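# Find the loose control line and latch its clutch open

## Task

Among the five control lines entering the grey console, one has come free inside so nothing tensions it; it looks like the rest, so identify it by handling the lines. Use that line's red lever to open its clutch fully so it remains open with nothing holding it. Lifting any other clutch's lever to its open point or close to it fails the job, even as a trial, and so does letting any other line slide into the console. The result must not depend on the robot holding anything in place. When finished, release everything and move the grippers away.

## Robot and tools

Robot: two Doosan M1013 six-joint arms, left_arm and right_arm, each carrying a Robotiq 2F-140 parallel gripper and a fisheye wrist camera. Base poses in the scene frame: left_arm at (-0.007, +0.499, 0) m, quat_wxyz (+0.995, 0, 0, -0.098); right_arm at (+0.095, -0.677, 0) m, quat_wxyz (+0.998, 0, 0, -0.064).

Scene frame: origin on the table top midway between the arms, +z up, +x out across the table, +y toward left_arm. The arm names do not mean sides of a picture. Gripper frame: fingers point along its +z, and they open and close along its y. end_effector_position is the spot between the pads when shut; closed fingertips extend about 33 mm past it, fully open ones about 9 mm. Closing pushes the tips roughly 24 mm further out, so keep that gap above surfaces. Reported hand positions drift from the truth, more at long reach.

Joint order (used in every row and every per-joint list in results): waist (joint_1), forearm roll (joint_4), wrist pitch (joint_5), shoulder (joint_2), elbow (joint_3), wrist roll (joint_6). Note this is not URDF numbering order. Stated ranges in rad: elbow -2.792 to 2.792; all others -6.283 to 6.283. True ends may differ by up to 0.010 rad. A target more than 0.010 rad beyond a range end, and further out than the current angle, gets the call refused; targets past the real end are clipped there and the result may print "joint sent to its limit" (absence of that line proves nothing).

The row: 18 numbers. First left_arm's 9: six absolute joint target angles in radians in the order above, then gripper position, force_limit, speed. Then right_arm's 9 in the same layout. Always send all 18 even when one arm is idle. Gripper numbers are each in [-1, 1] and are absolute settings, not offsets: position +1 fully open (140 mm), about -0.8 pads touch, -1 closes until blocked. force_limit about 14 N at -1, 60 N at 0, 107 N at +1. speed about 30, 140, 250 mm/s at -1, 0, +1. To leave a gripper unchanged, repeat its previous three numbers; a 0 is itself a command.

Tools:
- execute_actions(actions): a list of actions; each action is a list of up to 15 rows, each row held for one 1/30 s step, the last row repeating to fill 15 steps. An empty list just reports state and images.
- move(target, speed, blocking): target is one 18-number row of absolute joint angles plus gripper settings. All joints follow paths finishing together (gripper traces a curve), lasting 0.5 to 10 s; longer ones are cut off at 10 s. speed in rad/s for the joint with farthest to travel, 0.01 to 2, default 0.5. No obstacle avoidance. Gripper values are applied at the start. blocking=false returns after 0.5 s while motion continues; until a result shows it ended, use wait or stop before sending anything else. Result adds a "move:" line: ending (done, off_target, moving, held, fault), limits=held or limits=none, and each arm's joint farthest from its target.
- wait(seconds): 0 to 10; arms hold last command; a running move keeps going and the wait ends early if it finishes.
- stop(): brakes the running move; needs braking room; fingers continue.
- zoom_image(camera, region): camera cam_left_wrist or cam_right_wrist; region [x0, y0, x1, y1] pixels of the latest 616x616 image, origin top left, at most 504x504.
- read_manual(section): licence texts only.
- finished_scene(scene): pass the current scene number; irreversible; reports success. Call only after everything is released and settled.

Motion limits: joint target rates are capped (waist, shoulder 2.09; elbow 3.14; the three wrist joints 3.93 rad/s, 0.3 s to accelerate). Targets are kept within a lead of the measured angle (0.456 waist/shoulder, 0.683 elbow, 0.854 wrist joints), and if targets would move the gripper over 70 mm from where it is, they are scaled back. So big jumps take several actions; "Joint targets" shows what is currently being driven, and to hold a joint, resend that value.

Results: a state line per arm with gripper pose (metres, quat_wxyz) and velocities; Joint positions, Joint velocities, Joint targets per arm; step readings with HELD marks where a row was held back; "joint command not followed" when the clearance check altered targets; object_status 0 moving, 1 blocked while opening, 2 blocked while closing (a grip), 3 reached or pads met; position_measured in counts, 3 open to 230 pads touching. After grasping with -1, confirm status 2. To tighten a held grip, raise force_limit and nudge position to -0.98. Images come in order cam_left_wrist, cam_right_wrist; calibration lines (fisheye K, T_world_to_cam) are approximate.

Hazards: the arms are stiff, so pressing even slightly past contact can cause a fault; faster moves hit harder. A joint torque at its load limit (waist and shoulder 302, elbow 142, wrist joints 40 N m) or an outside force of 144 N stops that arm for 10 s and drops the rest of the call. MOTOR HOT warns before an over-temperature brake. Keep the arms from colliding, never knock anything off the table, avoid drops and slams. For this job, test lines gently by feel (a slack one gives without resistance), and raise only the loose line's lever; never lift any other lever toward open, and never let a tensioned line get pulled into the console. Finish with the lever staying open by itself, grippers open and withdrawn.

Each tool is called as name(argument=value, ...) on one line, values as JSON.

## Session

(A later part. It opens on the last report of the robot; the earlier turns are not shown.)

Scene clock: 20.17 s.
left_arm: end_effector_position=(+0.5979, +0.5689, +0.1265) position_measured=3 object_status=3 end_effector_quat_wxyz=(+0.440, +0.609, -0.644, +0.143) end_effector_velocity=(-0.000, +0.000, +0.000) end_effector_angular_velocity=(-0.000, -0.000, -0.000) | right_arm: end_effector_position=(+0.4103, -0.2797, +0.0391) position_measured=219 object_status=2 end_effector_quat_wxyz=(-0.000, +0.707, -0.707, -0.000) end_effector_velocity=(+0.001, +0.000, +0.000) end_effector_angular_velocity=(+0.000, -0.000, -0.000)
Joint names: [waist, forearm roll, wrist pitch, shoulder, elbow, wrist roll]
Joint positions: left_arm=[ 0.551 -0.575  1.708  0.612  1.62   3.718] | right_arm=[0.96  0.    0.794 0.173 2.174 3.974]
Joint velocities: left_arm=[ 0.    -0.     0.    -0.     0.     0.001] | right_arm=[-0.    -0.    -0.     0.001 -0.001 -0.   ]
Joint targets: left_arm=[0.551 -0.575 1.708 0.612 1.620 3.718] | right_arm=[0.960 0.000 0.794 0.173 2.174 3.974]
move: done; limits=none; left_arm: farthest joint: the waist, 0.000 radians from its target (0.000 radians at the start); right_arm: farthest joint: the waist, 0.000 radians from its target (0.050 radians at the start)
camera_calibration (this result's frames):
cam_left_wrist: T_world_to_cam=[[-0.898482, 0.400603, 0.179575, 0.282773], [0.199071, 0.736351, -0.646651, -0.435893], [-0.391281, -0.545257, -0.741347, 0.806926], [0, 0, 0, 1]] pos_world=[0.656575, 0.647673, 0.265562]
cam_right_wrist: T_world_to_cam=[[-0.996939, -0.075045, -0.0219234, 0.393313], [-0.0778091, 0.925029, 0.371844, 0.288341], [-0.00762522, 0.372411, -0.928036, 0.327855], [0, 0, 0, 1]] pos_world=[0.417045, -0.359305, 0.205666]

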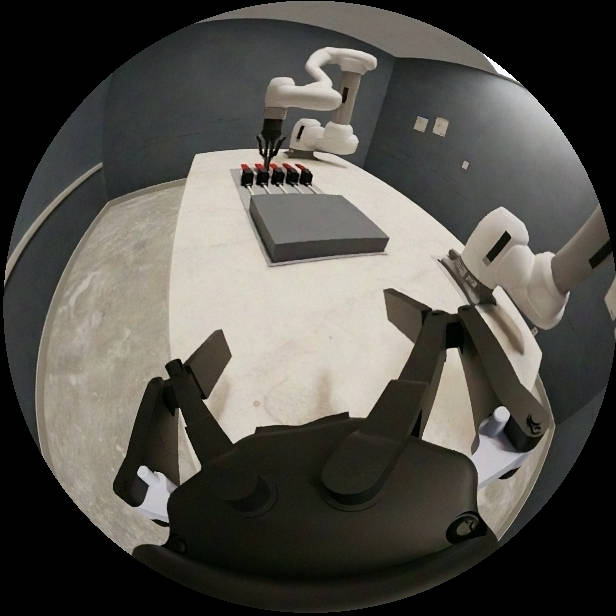

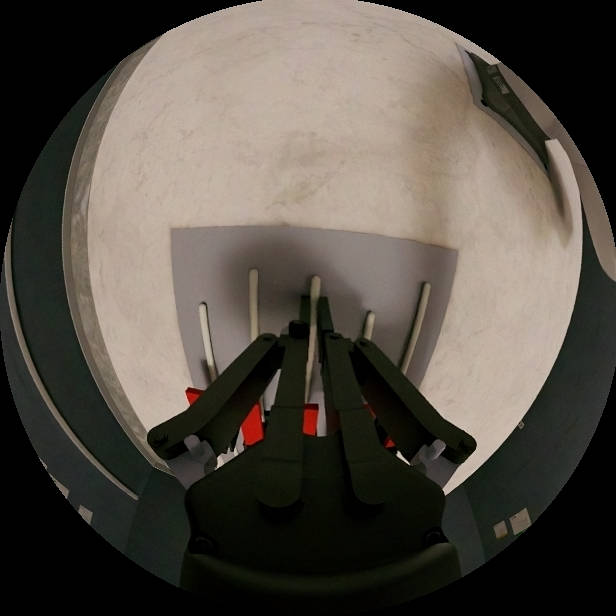

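move(target=[0.551,-0.575,1.708,0.612,1.62,3.718,1,0,0, 0.960,0,0.839,0.146,2.156,3.974,-0.5,-1,1], speed=0.1)

move(target=[0.551,-0.575,1.708,0.612,1.62,3.718,1,0,0, 0.936,0,0.865,0.239,2.038,3.950,-0.5,-1,0], speed=0.3)

move(target=[0.551,-0.575,1.708,0.612,1.62,3.718,1,0,0, 0.936,0,0.820,0.266,2.056,3.950,-0.5,-1,0], speed=0.1)

move(target=[0.551,-0.575,1.708,0.612,1.62,3.718,1,0,0, 0.936,0,0.820,0.266,2.056,3.950,-1,-1,-0.5])

move(target=[0.551,-0.575,1.708,0.612,1.62,3.718,1,0,0, 0.885,0,0.809,0.223,2.110,3.899,-1,-1,-0.5], speed=0.05)

Scene clock: 21.37 s.
left_arm: end_effector_position=(+0.5979, +0.5689, +0.1265) position_measured=3 object_status=3 end_effector_quat_wxyz=(+0.440, +0.609, -0.644, +0.143) end_effector_velocity=(+0.000, -0.000, +0.000) end_effector_angular_velocity=(+0.000, -0.000, -0.000) | right_arm: end_effector_position=(+0.4108, -0.2792, +0.0601) position_measured=192 object_status=3 end_effector_quat_wxyz=(-0.000, +0.707, -0.707, -0.000) end_effector_velocity=(-0.001, -0.001, -0.001) end_effector_angular_velocity=(-0.002, +0.002, +0.000)
Joint names: [waist, forearm roll, wrist pitch, shoulder, elbow, wrist roll]
Joint positions: left_arm=[ 0.551 -0.575  1.708  0.612  1.62   3.718] | right_arm=[0.96  0.    0.839 0.146 2.156 3.974]
Joint velocities: left_arm=[-0. -0.  0. -0. -0. -0.] | right_arm=[ 0.     0.     0.    -0.     0.003  0.   ]
Joint targets: left_arm=[0.551 -0.575 1.708 0.612 1.620 3.718] | right_arm=[0.960 0.000 0.839 0.146 2.156 3.974]
move: done; limits=none; left_arm: farthest joint: the waist, 0.000 radians from its target (0.000 radians at the start); right_arm: farthest joint: the waist, 0.000 radians from its target (0.000 radians at the start)
camera_calibration (this result's frames):
cam_left_wrist: T_world_to_cam=[[-0.898482, 0.400603, 0.179575, 0.282773], [0.199071, 0.736351, -0.646651, -0.435893], [-0.391281, -0.545257, -0.741346, 0.806927], [0, 0, 0, 1]] pos_world=[0.656575, 0.647672, 0.265562]
cam_right_wrist: T_world_to_cam=[[-0.996943, -0.0750108, -0.0218529, 0.394254], [-0.0777514, 0.925052, 0.371797, 0.280137], [-0.00767373, 0.37236, -0.928057, 0.347155], [0, 0, 0, 1]] pos_world=[0.417494, -0.358835, 0.22664]

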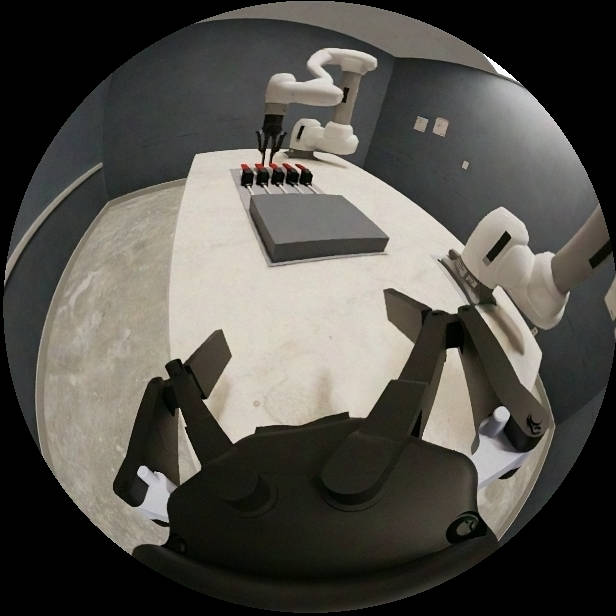

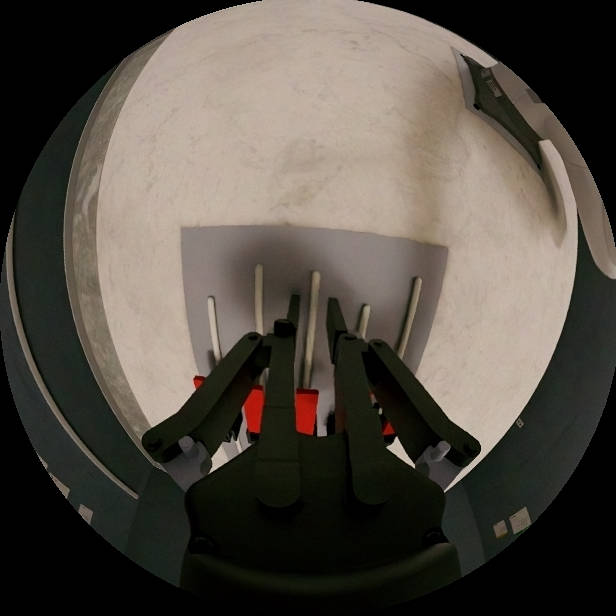

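Scene clock: 22.17 s.
left_arm: end_effector_position=(+0.5979, +0.5689, +0.1265) position_measured=3 object_status=3 end_effector_quat_wxyz=(+0.440, +0.609, -0.644, +0.143) end_effector_velocity=(-0.000, +0.001, -0.000) end_effector_angular_velocity=(-0.000, +0.000, +0.001) | right_arm: end_effector_position=(+0.4654, -0.2396, +0.0596) position_measured=192 object_status=3 end_effector_quat_wxyz=(+0.000, +0.707, -0.707, -0.000) end_effector_velocity=(+0.000, +0.000, +0.000) end_effector_angular_velocity=(+0.001, +0.000, -0.001)
Joint names: [waist, forearm roll, wrist pitch, shoulder, elbow, wrist roll]
Joint positions: left_arm=[ 0.551 -0.575  1.708  0.612  1.62   3.718] | right_arm=[0.936 0.    0.865 0.239 2.038 3.95 ]
Joint velocities: left_arm=[ 0.001 -0.    -0.     0.    -0.     0.   ] | right_arm=[-0.     0.001 -0.     0.    -0.    -0.   ]
Joint targets: left_arm=[0.551 -0.575 1.708 0.612 1.620 3.718] | right_arm=[0.936 0.000 0.865 0.239 2.038 3.950]
move: done; limits=none; left_arm: farthest joint: the waist, 0.000 radians from its target (0.000 radians at the start); right_arm: farthest joint: the waist, 0.000 radians from its target (0.024 radians at the start)
camera_calibration (this result's frames):
cam_left_wrist: T_world_to_cam=[[-0.898482, 0.400603, 0.179575, 0.282773], [0.199071, 0.736351, -0.646651, -0.435893], [-0.391281, -0.545257, -0.741347, 0.806926], [0, 0, 0, 1]] pos_world=[0.656575, 0.647672, 0.265562]
cam_right_wrist: T_world_to_cam=[[-0.996955, -0.0750569, -0.021136, 0.451644], [-0.0775328, 0.925316, 0.371187, 0.247917], [-0.00830272, 0.371696, -0.928318, 0.332519], [0, 0, 0, 1]] pos_world=[0.472252, -0.319098, 0.226206]

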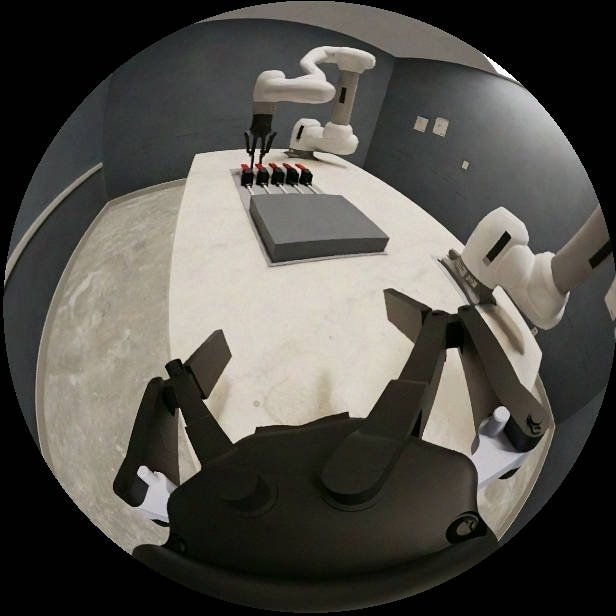

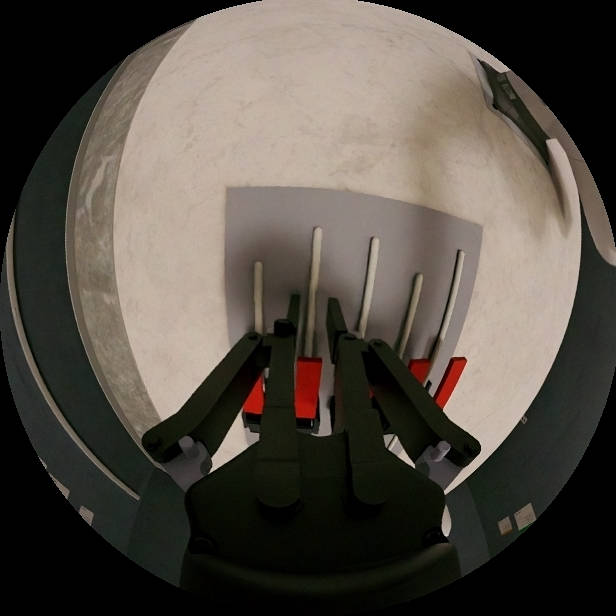

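Scene clock: 22.93 s.
left_arm: end_effector_position=(+0.5979, +0.5689, +0.1265) position_measured=3 object_status=3 end_effector_quat_wxyz=(+0.440, +0.609, -0.644, +0.143) end_effector_velocity=(+0.000, -0.001, +0.000) end_effector_angular_velocity=(+0.000, -0.000, -0.001) | right_arm: end_effector_position=(+0.4651, -0.2400, +0.0367) position_measured=192 object_status=3 end_effector_quat_wxyz=(+0.000, +0.707, -0.707, -0.000) end_effector_velocity=(-0.001, -0.001, -0.000) end_effector_angular_velocity=(-0.001, +0.000, +0.001)
Joint names: [waist, forearm roll, wrist pitch, shoulder, elbow, wrist roll]
Joint positions: left_arm=[ 0.551 -0.575  1.708  0.612  1.62   3.718] | right_arm=[0.936 0.    0.82  0.266 2.056 3.95 ]
Joint velocities: left_arm=[-0.001  0.     0.    -0.    -0.    -0.   ] | right_arm=[ 0.    -0.001 -0.    -0.001  0.002 -0.   ]
Joint targets: left_arm=[0.551 -0.575 1.708 0.612 1.620 3.718] | right_arm=[0.936 0.000 0.820 0.266 2.056 3.950]
move: done; limits=none; left_arm: farthest joint: the waist, 0.000 radians from its target (0.000 radians at the start); right_arm: farthest joint: the waist, 0.000 radians from its target (0.000 radians at the start)
camera_calibration (this result's frames):
cam_left_wrist: T_world_to_cam=[[-0.898482, 0.400602, 0.179575, 0.282773], [0.199071, 0.736351, -0.646651, -0.435893], [-0.391281, -0.545257, -0.741347, 0.806927], [0, 0, 0, 1]] pos_world=[0.656575, 0.647672, 0.265562]
cam_right_wrist: T_world_to_cam=[[-0.996957, -0.0750329, -0.0211577, 0.450806], [-0.0775185, 0.92531, 0.371204, 0.256739], [-0.00827514, 0.371715, -0.92831, 0.311355], [0, 0, 0, 1]] pos_world=[0.471913, -0.319474, 0.20327]

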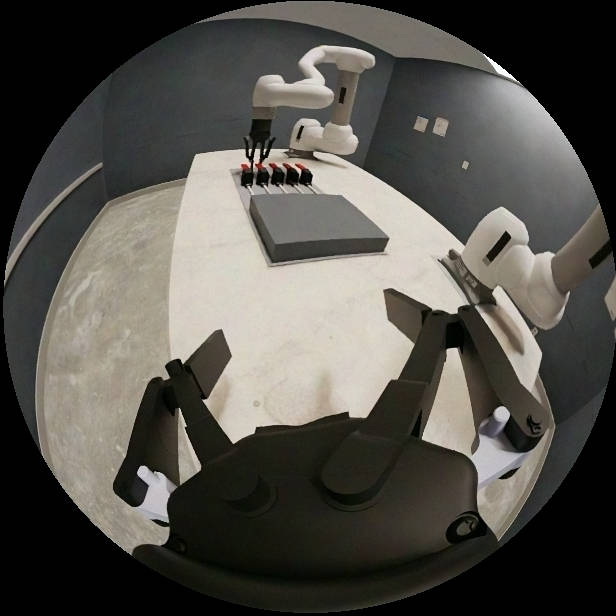

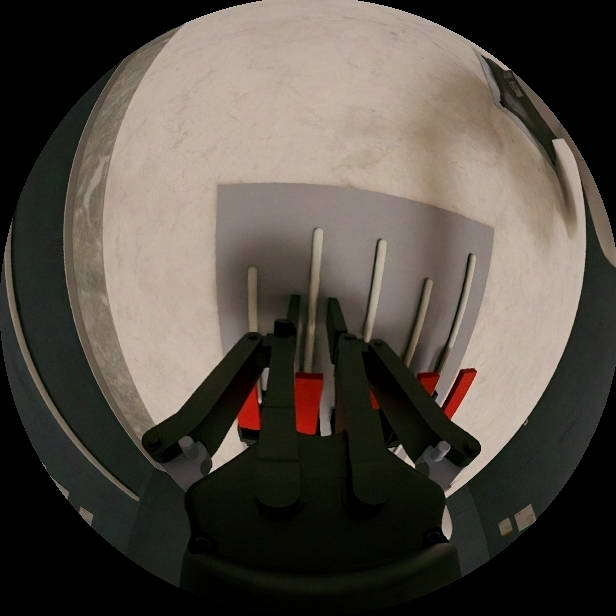

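Scene clock: 23.63 s.
left_arm: end_effector_position=(+0.5979, +0.5689, +0.1265) position_measured=3 object_status=3 end_effector_quat_wxyz=(+0.440, +0.609, -0.644, +0.143) end_effector_velocity=(+0.000, -0.000, +0.000) end_effector_angular_velocity=(+0.000, -0.001, -0.000) | right_arm: end_effector_position=(+0.4651, -0.2400, +0.0366) position_measured=219 object_status=2 end_effector_quat_wxyz=(+0.000, +0.707, -0.707, +0.000) end_effector_velocity=(-0.000, -0.000, -0.000) end_effector_angular_velocity=(-0.000, +0.001, -0.000)
Joint names: [waist, forearm roll, wrist pitch, shoulder, elbow, wrist roll]
Joint positions: left_arm=[ 0.551 -0.575  1.708  0.612  1.62   3.718] | right_arm=[0.936 0.    0.82  0.266 2.056 3.95 ]
Joint velocities: left_arm=[-0.  0. -0. -0. -0.  0.] | right_arm=[-0.     0.     0.    -0.     0.001  0.   ]
Joint targets: left_arm=[0.551 -0.575 1.708 0.612 1.620 3.718] | right_arm=[0.936 0.000 0.820 0.266 2.056 3.950]
move: done; limits=none; left_arm: farthest joint: the waist, 0.000 radians from its target (0.000 radians at the start); right_arm: farthest joint: the waist, 0.000 radians from its target (0.000 radians at the start)
camera_calibration (this result's frames):
cam_left_wrist: T_world_to_cam=[[-0.898482, 0.400603, 0.179575, 0.282773], [0.199071, 0.736351, -0.646651, -0.435893], [-0.391281, -0.545257, -0.741347, 0.806926], [0, 0, 0, 1]] pos_world=[0.656575, 0.647672, 0.265562]
cam_right_wrist: T_world_to_cam=[[-0.996956, -0.0750443, -0.0211486, 0.450797], [-0.0775259, 0.925318, 0.371183, 0.25676], [-0.00828599, 0.371693, -0.928319, 0.311344], [0, 0, 0, 1]] pos_world=[0.471911, -0.319479, 0.203255]

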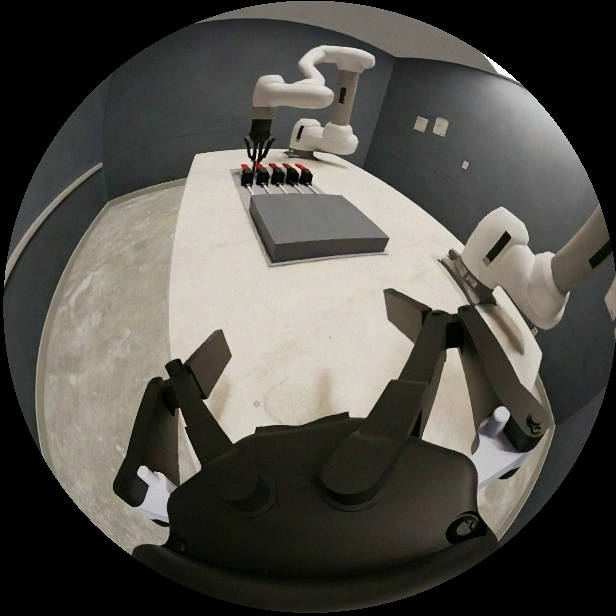

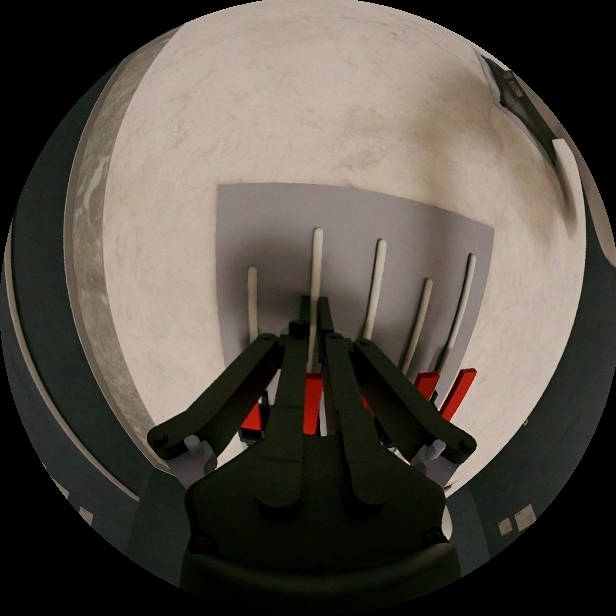

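Scene clock: 24.97 s.
left_arm: end_effector_position=(+0.5979, +0.5689, +0.1265) position_measured=3 object_status=3 end_effector_quat_wxyz=(+0.440, +0.609, -0.644, +0.143) end_effector_velocity=(-0.000, -0.000, +0.000) end_effector_angular_velocity=(+0.000, -0.000, -0.000) | right_arm: end_effector_position=(+0.4650, -0.2800, +0.0386) position_measured=219 object_status=2 end_effector_quat_wxyz=(+0.000, +0.707, -0.707, -0.000) end_effector_velocity=(+0.001, +0.000, +0.000) end_effector_angular_velocity=(+0.000, -0.000, -0.000)
Joint names: [waist, forearm roll, wrist pitch, shoulder, elbow, wrist roll]
Joint positions: left_arm=[ 0.551 -0.575  1.708  0.612  1.62   3.718] | right_arm=[0.885 0.    0.809 0.223 2.11  3.899]
Joint velocities: left_arm=[-0.     0.     0.    -0.001  0.    -0.   ] | right_arm=[-0.     0.    -0.     0.001 -0.001 -0.   ]
Joint targets: left_arm=[0.551 -0.575 1.708 0.612 1.620 3.718] | right_arm=[0.885 0.000 0.809 0.223 2.110 3.899]
move: done; limits=none; left_arm: farthest joint: the waist, 0.000 radians from its target (0.000 radians at the start); right_arm: farthest joint: the waist, 0.000 radians from its target (0.051 radians at the start)
camera_calibration (this result's frames):
cam_left_wrist: T_world_to_cam=[[-0.898482, 0.400602, 0.179575, 0.282773], [0.199071, 0.736351, -0.646651, -0.435893], [-0.391281, -0.545257, -0.741347, 0.806927], [0, 0, 0, 1]] pos_world=[0.656575, 0.647673, 0.265562]
cam_right_wrist: T_world_to_cam=[[-0.996955, -0.0750531, -0.0211553, 0.447754], [-0.0775361, 0.925302, 0.371221, 0.29308], [-0.00828626, 0.371731, -0.928304, 0.328087], [0, 0, 0, 1]] pos_world=[0.471834, -0.359542, 0.205239]

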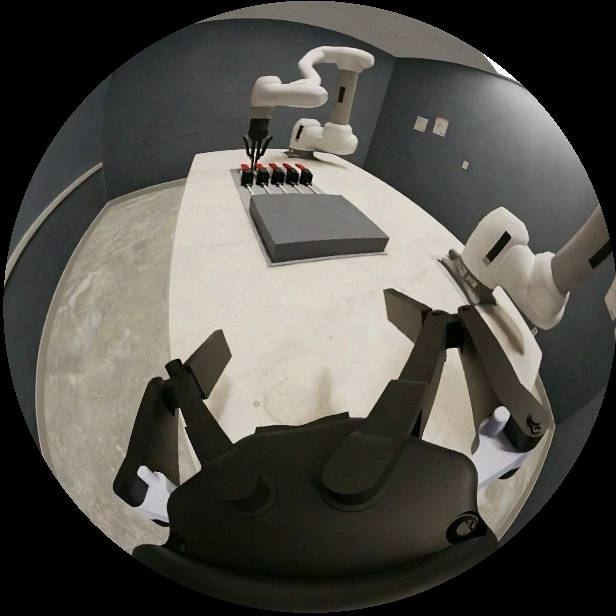

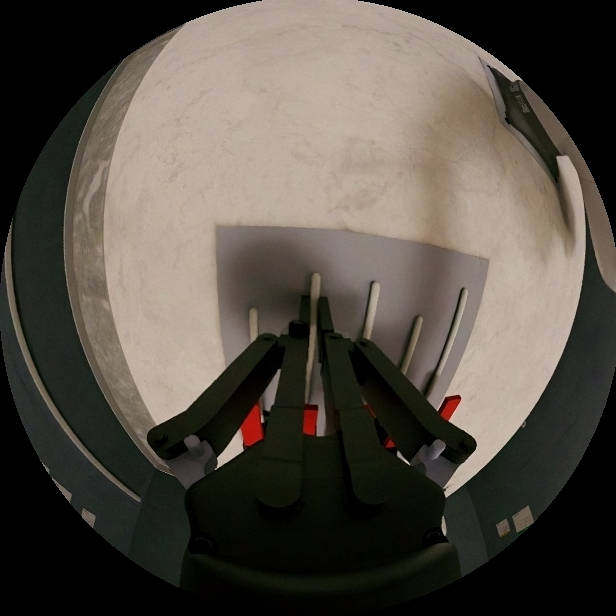

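move(target=[0.551,-0.575,1.708,0.612,1.62,3.718,1,0,0, 0.885,0,0.854,0.196,2.092,3.899,-0.5,-1,1], speed=0.1)

move(target=[0.551,-0.575,1.708,0.612,1.62,3.718,1,0,0, 0.871,0,0.886,0.288,1.968,3.885,-0.5,-1,0], speed=0.3)

move(target=[0.551,-0.575,1.708,0.612,1.62,3.718,1,0,0, 0.871,0,0.841,0.315,1.986,3.885,-0.5,-1,0], speed=0.1)

move(target=[0.551,-0.575,1.708,0.612,1.62,3.718,1,0,0, 0.871,0,0.841,0.315,1.986,3.885,-1,-1,-0.5])

move(target=[0.551,-0.575,1.708,0.612,1.62,3.718,1,0,0, 0.820,0,0.829,0.275,2.038,3.834,-1,-1,-0.5], speed=0.05)

Scene clock: 26.37 s.
left_arm: end_effector_position=(+0.5979, +0.5689, +0.1265) position_measured=3 object_status=3 end_effector_quat_wxyz=(+0.440, +0.609, -0.644, +0.143) end_effector_velocity=(-0.000, +0.001, +0.000) end_effector_angular_velocity=(-0.000, -0.000, +0.001) | right_arm: end_effector_position=(+0.4654, -0.2797, +0.0607) position_measured=192 object_status=3 end_effector_quat_wxyz=(+0.000, +0.707, -0.707, -0.000) end_effector_velocity=(-0.000, -0.000, -0.000) end_effector_angular_velocity=(-0.001, +0.001, +0.000)
Joint names: [waist, forearm roll, wrist pitch, shoulder, elbow, wrist roll]
Joint positions: left_arm=[ 0.551 -0.575  1.708  0.612  1.62   3.718] | right_arm=[0.885 0.    0.854 0.196 2.092 3.899]
Joint velocities: left_arm=[ 0.001  0.     0.     0.    -0.     0.   ] | right_arm=[ 0.     0.     0.     0.001  0.    -0.   ]
Joint targets: left_arm=[0.551 -0.575 1.708 0.612 1.620 3.718] | right_arm=[0.885 0.000 0.854 0.196 2.092 3.899]
move: done; limits=none; left_arm: farthest joint: the waist, 0.000 radians from its target (0.000 radians at the start); right_arm: farthest joint: the waist, 0.000 radians from its target (0.000 radians at the start)
camera_calibration (this result's frames):
cam_left_wrist: T_world_to_cam=[[-0.898482, 0.400602, 0.179575, 0.282773], [0.199071, 0.736351, -0.646651, -0.435893], [-0.391281, -0.545257, -0.741347, 0.806926], [0, 0, 0, 1]] pos_world=[0.656575, 0.647672, 0.265562]
cam_right_wrist: T_world_to_cam=[[-0.996958, -0.0750261, -0.0211022, 0.448661], [-0.0774916, 0.925318, 0.37119, 0.284581], [-0.00832272, 0.371697, -0.928317, 0.34842], [0, 0, 0, 1]] pos_world=[0.472249, -0.359173, 0.227278]

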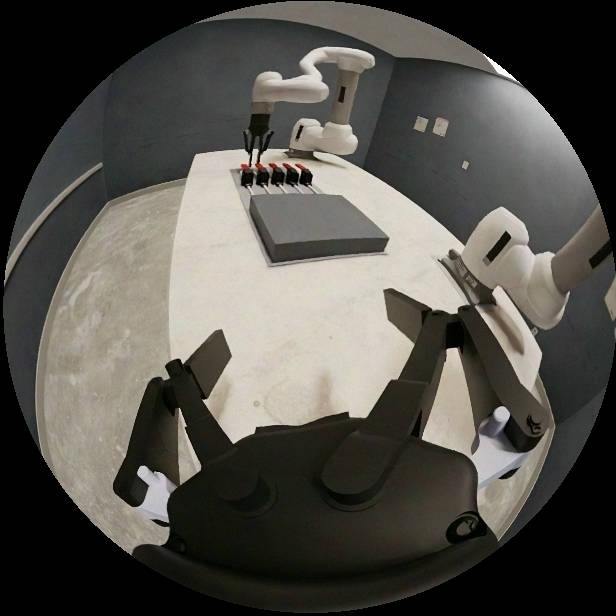

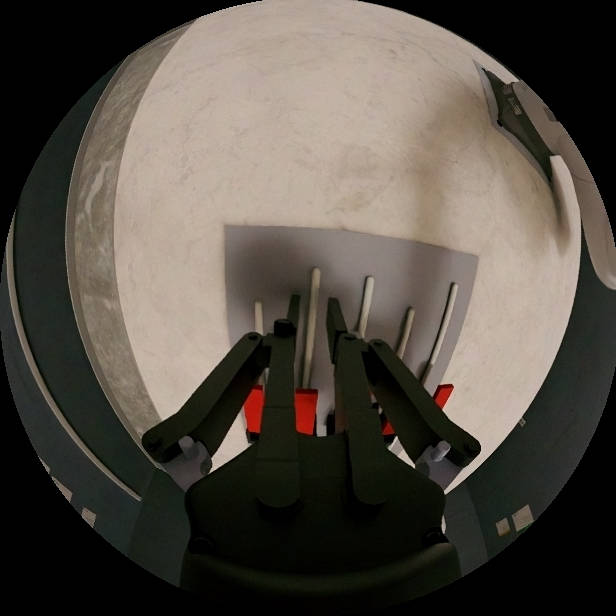

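Scene clock: 27.17 s.
left_arm: end_effector_position=(+0.5979, +0.5689, +0.1265) position_measured=3 object_status=3 end_effector_quat_wxyz=(+0.440, +0.609, -0.644, +0.143) end_effector_velocity=(+0.000, -0.001, +0.000) end_effector_angular_velocity=(+0.000, -0.001, -0.001) | right_arm: end_effector_position=(+0.5202, -0.2396, +0.0607) position_measured=192 object_status=3 end_effector_quat_wxyz=(+0.000, +0.707, -0.707, -0.000) end_effector_velocity=(+0.000, +0.000, +0.000) end_effector_angular_velocity=(+0.000, -0.000, -0.000)
Joint names: [waist, forearm roll, wrist pitch, shoulder, elbow, wrist roll]
Joint positions: left_arm=[ 0.551 -0.575  1.708  0.612  1.62   3.718] | right_arm=[0.871 0.    0.886 0.288 1.968 3.885]
Joint velocities: left_arm=[-0.001 -0.    -0.    -0.     0.     0.   ] | right_arm=[-0.     0.    -0.     0.    -0.001 -0.   ]
Joint targets: left_arm=[0.551 -0.575 1.708 0.612 1.620 3.718] | right_arm=[0.871 0.000 0.886 0.288 1.968 3.885]
move: done; limits=none; left_arm: farthest joint: the waist, 0.000 radians from its target (0.000 radians at the start); right_arm: farthest joint: the waist, 0.000 radians from its target (0.014 radians at the start)
camera_calibration (this result's frames):
cam_left_wrist: T_world_to_cam=[[-0.898482, 0.400603, 0.179575, 0.282773], [0.199071, 0.736351, -0.646651, -0.435893], [-0.391281, -0.545257, -0.741346, 0.806926], [0, 0, 0, 1]] pos_world=[0.656575, 0.647672, 0.265562]
cam_right_wrist: T_world_to_cam=[[-0.996956, -0.0750511, -0.0211163, 0.50626], [-0.0775199, 0.925308, 0.371208, 0.251786], [-0.00832048, 0.371715, -0.92831, 0.334024], [0, 0, 0, 1]] pos_world=[0.527017, -0.319146, 0.227303]

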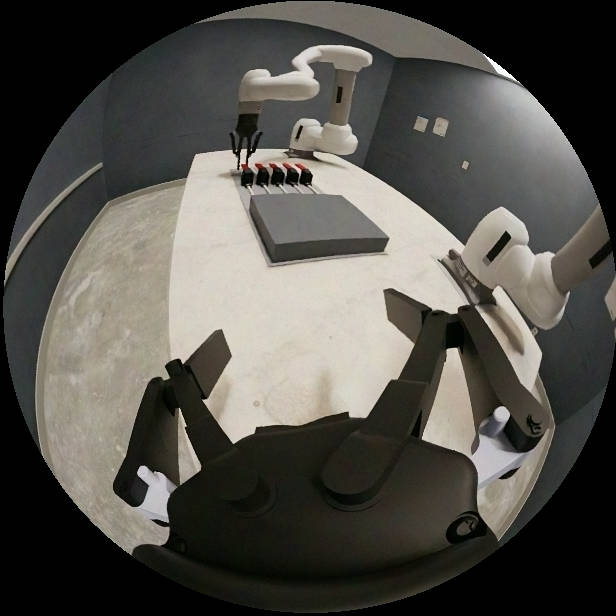

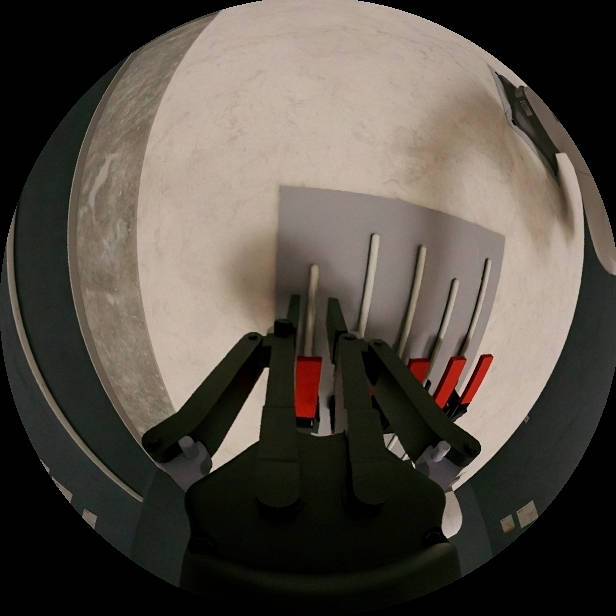

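Scene clock: 27.93 s.
left_arm: end_effector_position=(+0.5979, +0.5689, +0.1265) position_measured=3 object_status=3 end_effector_quat_wxyz=(+0.440, +0.609, -0.644, +0.143) end_effector_velocity=(+0.000, +0.000, +0.000) end_effector_angular_velocity=(+0.001, -0.001, +0.000) | right_arm: end_effector_position=(+0.5199, -0.2399, +0.0366) position_measured=192 object_status=3 end_effector_quat_wxyz=(+0.000, +0.707, -0.707, -0.000) end_effector_velocity=(+0.000, -0.000, -0.000) end_effector_angular_velocity=(-0.000, -0.000, +0.001)
Joint names: [waist, forearm roll, wrist pitch, shoulder, elbow, wrist roll]
Joint positions: left_arm=[ 0.551 -0.575  1.708  0.612  1.62   3.718] | right_arm=[0.871 0.    0.841 0.315 1.986 3.885]
Joint velocities: left_arm=[ 0.     0.    -0.001 -0.001 -0.     0.   ] | right_arm=[ 0. -0. -0.  0.  0. -0.]
Joint targets: left_arm=[0.551 -0.575 1.708 0.612 1.620 3.718] | right_arm=[0.871 0.000 0.841 0.315 1.986 3.885]
move: done; limits=none; left_arm: farthest joint: the waist, 0.000 radians from its target (0.000 radians at the start); right_arm: farthest joint: the waist, 0.000 radians from its target (0.000 radians at the start)
camera_calibration (this result's frames):
cam_left_wrist: T_world_to_cam=[[-0.898482, 0.400603, 0.179576, 0.282773], [0.199071, 0.736351, -0.646651, -0.435893], [-0.391281, -0.545257, -0.741346, 0.806927], [0, 0, 0, 1]] pos_world=[0.656575, 0.647672, 0.265562]
cam_right_wrist: T_world_to_cam=[[-0.996956, -0.0750389, -0.0211478, 0.505511], [-0.0775202, 0.925304, 0.371218, 0.260917], [-0.00828767, 0.371728, -0.928305, 0.31175], [0, 0, 0, 1]] pos_world=[0.526783, -0.319381, 0.203232]

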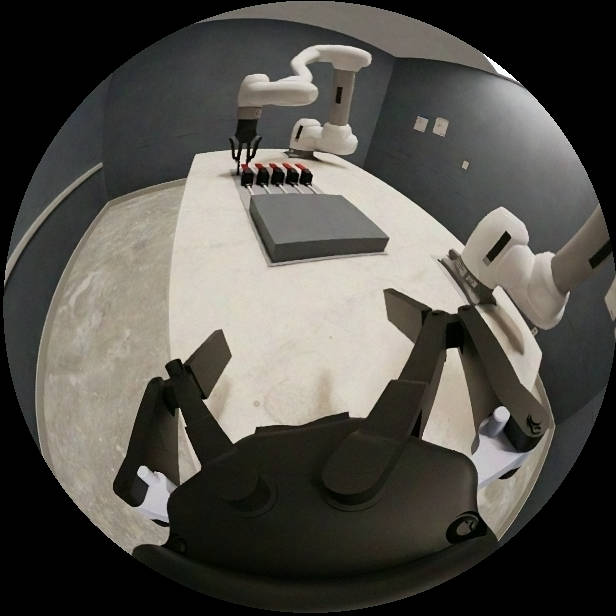

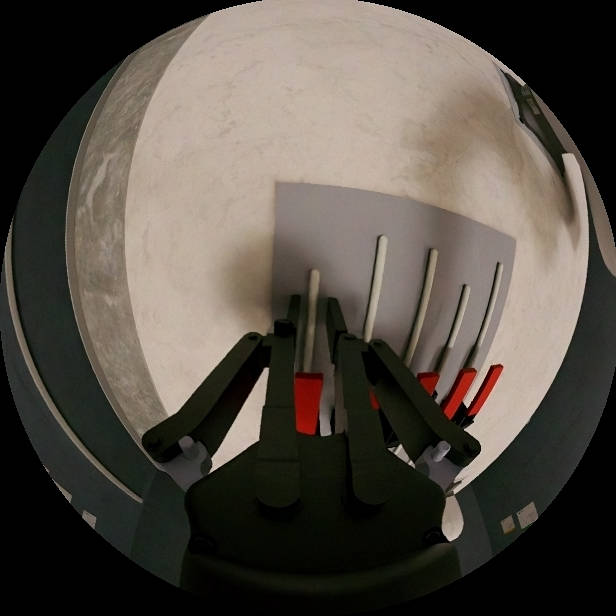

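Scene clock: 28.63 s.
left_arm: end_effector_position=(+0.5979, +0.5689, +0.1265) position_measured=3 object_status=3 end_effector_quat_wxyz=(+0.440, +0.609, -0.644, +0.143) end_effector_velocity=(+0.000, -0.000, -0.000) end_effector_angular_velocity=(+0.000, -0.000, -0.001) | right_arm: end_effector_position=(+0.5199, -0.2399, +0.0366) position_measured=219 object_status=2 end_effector_quat_wxyz=(+0.000, +0.707, -0.707, -0.000) end_effector_velocity=(-0.000, -0.000, +0.000) end_effector_angular_velocity=(+0.000, +0.000, -0.000)
Joint names: [waist, forearm roll, wrist pitch, shoulder, elbow, wrist roll]
Joint positions: left_arm=[ 0.551 -0.575  1.708  0.612  1.62   3.718] | right_arm=[0.871 0.    0.841 0.315 1.986 3.885]
Joint velocities: left_arm=[-0.001  0.    -0.001  0.    -0.     0.   ] | right_arm=[-0.     0.     0.    -0.001  0.001 -0.   ]
Joint targets: left_arm=[0.551 -0.575 1.708 0.612 1.620 3.718] | right_arm=[0.871 0.000 0.841 0.315 1.986 3.885]
move: done; limits=none; left_arm: farthest joint: the waist, 0.000 radians from its target (0.000 radians at the start); right_arm: farthest joint: the waist, 0.000 radians from its target (0.000 radians at the start)
camera_calibration (this result's frames):
cam_left_wrist: T_world_to_cam=[[-0.898482, 0.400602, 0.179575, 0.282773], [0.199071, 0.736351, -0.646651, -0.435893], [-0.391281, -0.545257, -0.741347, 0.806926], [0, 0, 0, 1]] pos_world=[0.656575, 0.647673, 0.265562]
cam_right_wrist: T_world_to_cam=[[-0.996956, -0.0750433, -0.0211404, 0.505506], [-0.0775216, 0.925308, 0.371208, 0.260928], [-0.00829526, 0.371717, -0.928309, 0.311743], [0, 0, 0, 1]] pos_world=[0.526781, -0.319384, 0.203222]

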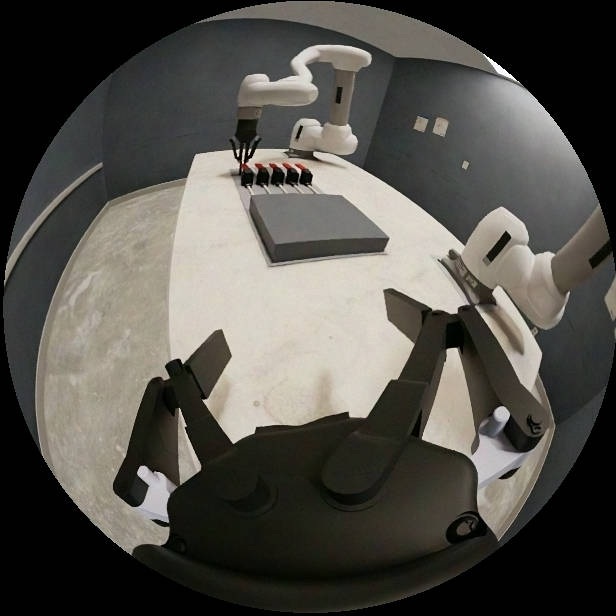

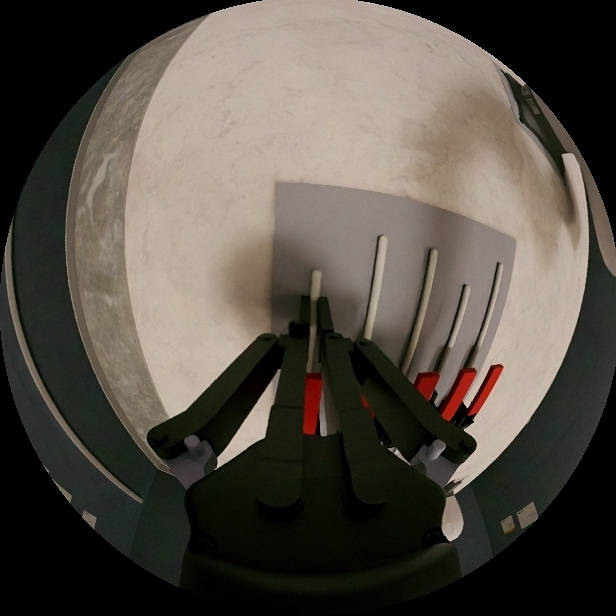

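Scene clock: 29.93 s.
left_arm: end_effector_position=(+0.5979, +0.5689, +0.1265) position_measured=3 object_status=3 end_effector_quat_wxyz=(+0.440, +0.609, -0.644, +0.143) end_effector_velocity=(+0.000, +0.000, -0.000) end_effector_angular_velocity=(-0.000, -0.000, +0.000) | right_arm: end_effector_position=(+0.5199, -0.2801, +0.0389) position_measured=220 object_status=2 end_effector_quat_wxyz=(+0.000, +0.707, -0.707, -0.000) end_effector_velocity=(+0.001, +0.000, +0.000) end_effector_angular_velocity=(+0.000, -0.001, +0.000)
Joint names: [waist, forearm roll, wrist pitch, shoulder, elbow, wrist roll]
Joint positions: left_arm=[ 0.551 -0.575  1.708  0.612  1.62   3.718] | right_arm=[ 0.82  -0.     0.829  0.275  2.038  3.834]
Joint velocities: left_arm=[ 0.     0.    -0.001  0.001 -0.     0.001] | right_arm=[-0.    -0.    -0.     0.    -0.001 -0.   ]
Joint targets: left_arm=[0.551 -0.575 1.708 0.612 1.620 3.718] | right_arm=[0.820 0.000 0.829 0.275 2.038 3.834]
move: done; limits=none; left_arm: farthest joint: the waist, 0.000 radians from its target (0.000 radians at the start); right_arm: farthest joint: the waist, 0.000 radians from its target (0.051 radians at the start)
camera_calibration (this result's frames):
cam_left_wrist: T_world_to_cam=[[-0.898482, 0.400603, 0.179575, 0.282773], [0.199071, 0.736351, -0.646651, -0.435893], [-0.391281, -0.545256, -0.741347, 0.806926], [0, 0, 0, 1]] pos_world=[0.656575, 0.647673, 0.265562]
cam_right_wrist: T_world_to_cam=[[-0.996953, -0.0750786, -0.0211761, 0.502526], [-0.0775674, 0.925291, 0.37124, 0.297308], [-0.00827818, 0.371752, -0.928295, 0.32877], [0, 0, 0, 1]] pos_world=[0.526778, -0.359589, 0.205464]

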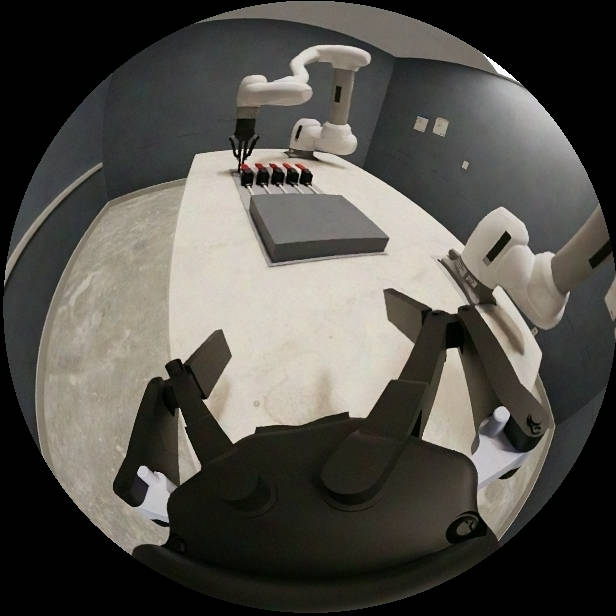

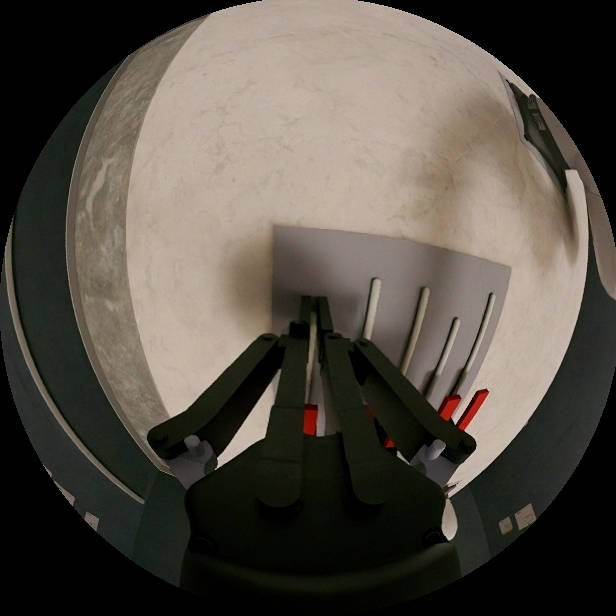

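move(target=[0.551,-0.575,1.708,0.612,1.62,3.718,1,0,0, 0.820,0,0.964,0.194,1.984,3.834,-0.5,-1,1], speed=0.3)

move(target=[0.551,-0.575,1.708,0.612,1.62,3.718,1,0,0, 1.073,0,1.065,0.476,1.600,4.087,-0.5,-1,0], speed=0.5)

Scene clock: 31.17 s.
left_arm: end_effector_position=(+0.5979, +0.5689, +0.1265) position_measured=3 object_status=3 end_effector_quat_wxyz=(+0.440, +0.609, -0.644, +0.143) end_effector_velocity=(-0.000, +0.001, -0.000) end_effector_angular_velocity=(-0.000, -0.000, +0.001) | right_arm: end_effector_position=(+0.5186, -0.2812, +0.1094) position_measured=192 object_status=3 end_effector_quat_wxyz=(+0.000, +0.707, -0.707, -0.000) end_effector_velocity=(-0.000, -0.000, -0.000) end_effector_angular_velocity=(-0.000, +0.001, -0.000)
Joint names: [waist, forearm roll, wrist pitch, shoulder, elbow, wrist roll]
Joint positions: left_arm=[ 0.551 -0.575  1.708  0.612  1.62   3.718] | right_arm=[0.82  0.    0.964 0.194 1.984 3.834]
Joint velocities: left_arm=[ 0.001 -0.    -0.     0.     0.     0.   ] | right_arm=[ 0.     0.     0.    -0.     0.001  0.   ]
Joint targets: left_arm=[0.551 -0.575 1.708 0.612 1.620 3.718] | right_arm=[0.820 0.000 0.964 0.194 1.984 3.834]
move: done; limits=none; left_arm: farthest joint: the waist, 0.000 radians from its target (0.000 radians at the start); right_arm: farthest joint: the waist, 0.000 radians from its target (0.000 radians at the start)
camera_calibration (this result's frames):
cam_left_wrist: T_world_to_cam=[[-0.898482, 0.400602, 0.179575, 0.282773], [0.199071, 0.736351, -0.646651, -0.435893], [-0.391281, -0.545257, -0.741347, 0.806926], [0, 0, 0, 1]] pos_world=[0.656575, 0.647672, 0.265562]
cam_right_wrist: T_world_to_cam=[[-0.99696, -0.0750167, -0.0210392, 0.502572], [-0.0774593, 0.925314, 0.371207, 0.272046], [-0.00837886, 0.371708, -0.928312, 0.394666], [0, 0, 0, 1]] pos_world=[0.525424, -0.360727, 0.275961]

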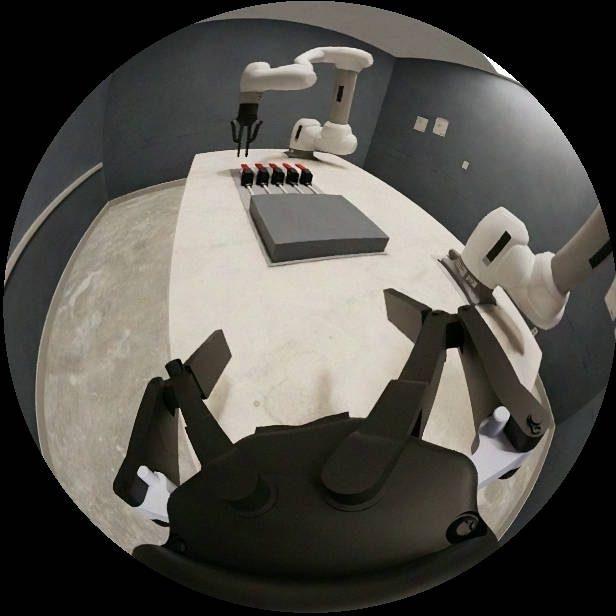

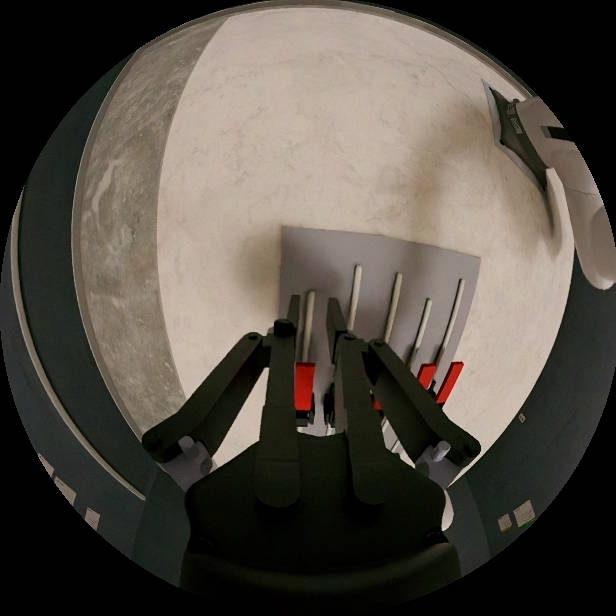

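Scene clock: 32.37 s.
left_arm: end_effector_position=(+0.5979, +0.5689, +0.1265) position_measured=3 object_status=3 end_effector_quat_wxyz=(+0.440, +0.609, -0.644, +0.143) end_effector_velocity=(-0.000, +0.000, +0.000) end_effector_angular_velocity=(+0.000, -0.001, -0.000) | right_arm: end_effector_position=(+0.5203, -0.0298, +0.1005) position_measured=192 object_status=3 end_effector_quat_wxyz=(-0.000, +0.707, -0.707, -0.000) end_effector_velocity=(-0.001, -0.000, -0.002) end_effector_angular_velocity=(-0.002, +0.001, +0.000)
Joint names: [waist, forearm roll, wrist pitch, shoulder, elbow, wrist roll]
Joint positions: left_arm=[ 0.551 -0.575  1.708  0.612  1.62   3.718] | right_arm=[ 1.073 -0.     1.065  0.476  1.6    4.087]
Joint velocities: left_arm=[ 0.     0.    -0.    -0.001  0.     0.   ] | right_arm=[ 0.001 -0.     0.     0.001  0.001  0.001]
Joint targets: left_arm=[0.551 -0.575 1.708 0.612 1.620 3.718] | right_arm=[1.073 0.000 1.065 0.476 1.600 4.087]
move: done; limits=none; left_arm: farthest joint: the waist, 0.000 radians from its target (0.000 radians at the start); right_arm: farthest joint: the waist, 0.000 radians from its target (0.253 radians at the start)
camera_calibration (this result's frames):
cam_left_wrist: T_world_to_cam=[[-0.898482, 0.400602, 0.179575, 0.282773], [0.199071, 0.736351, -0.646651, -0.435893], [-0.391281, -0.545257, -0.741347, 0.806926], [0, 0, 0, 1]] pos_world=[0.656575, 0.647673, 0.265562]
cam_right_wrist: T_world_to_cam=[[-0.996946, -0.07498, -0.0218407, 0.523081], [-0.0777179, 0.925034, 0.371849, 0.0429198], [-0.00767781, 0.372411, -0.928036, 0.292679], [0, 0, 0, 1]] pos_world=[0.527066, -0.109478, 0.267081]

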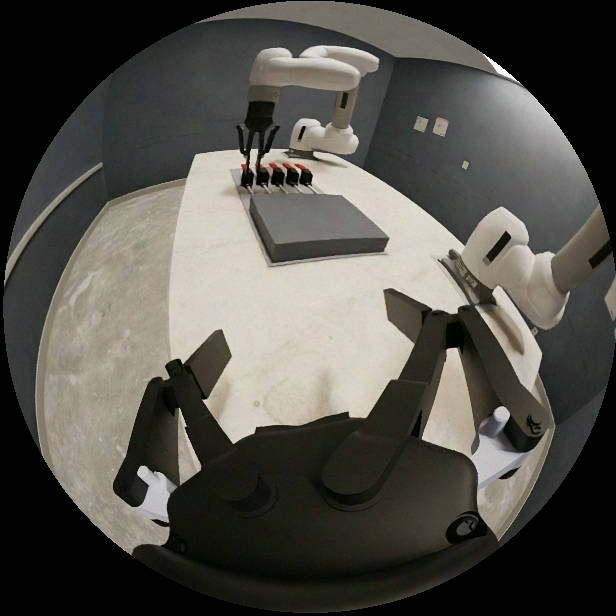

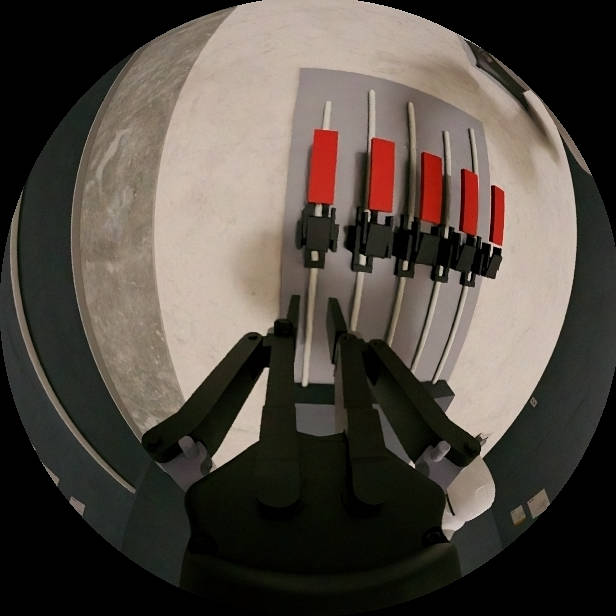

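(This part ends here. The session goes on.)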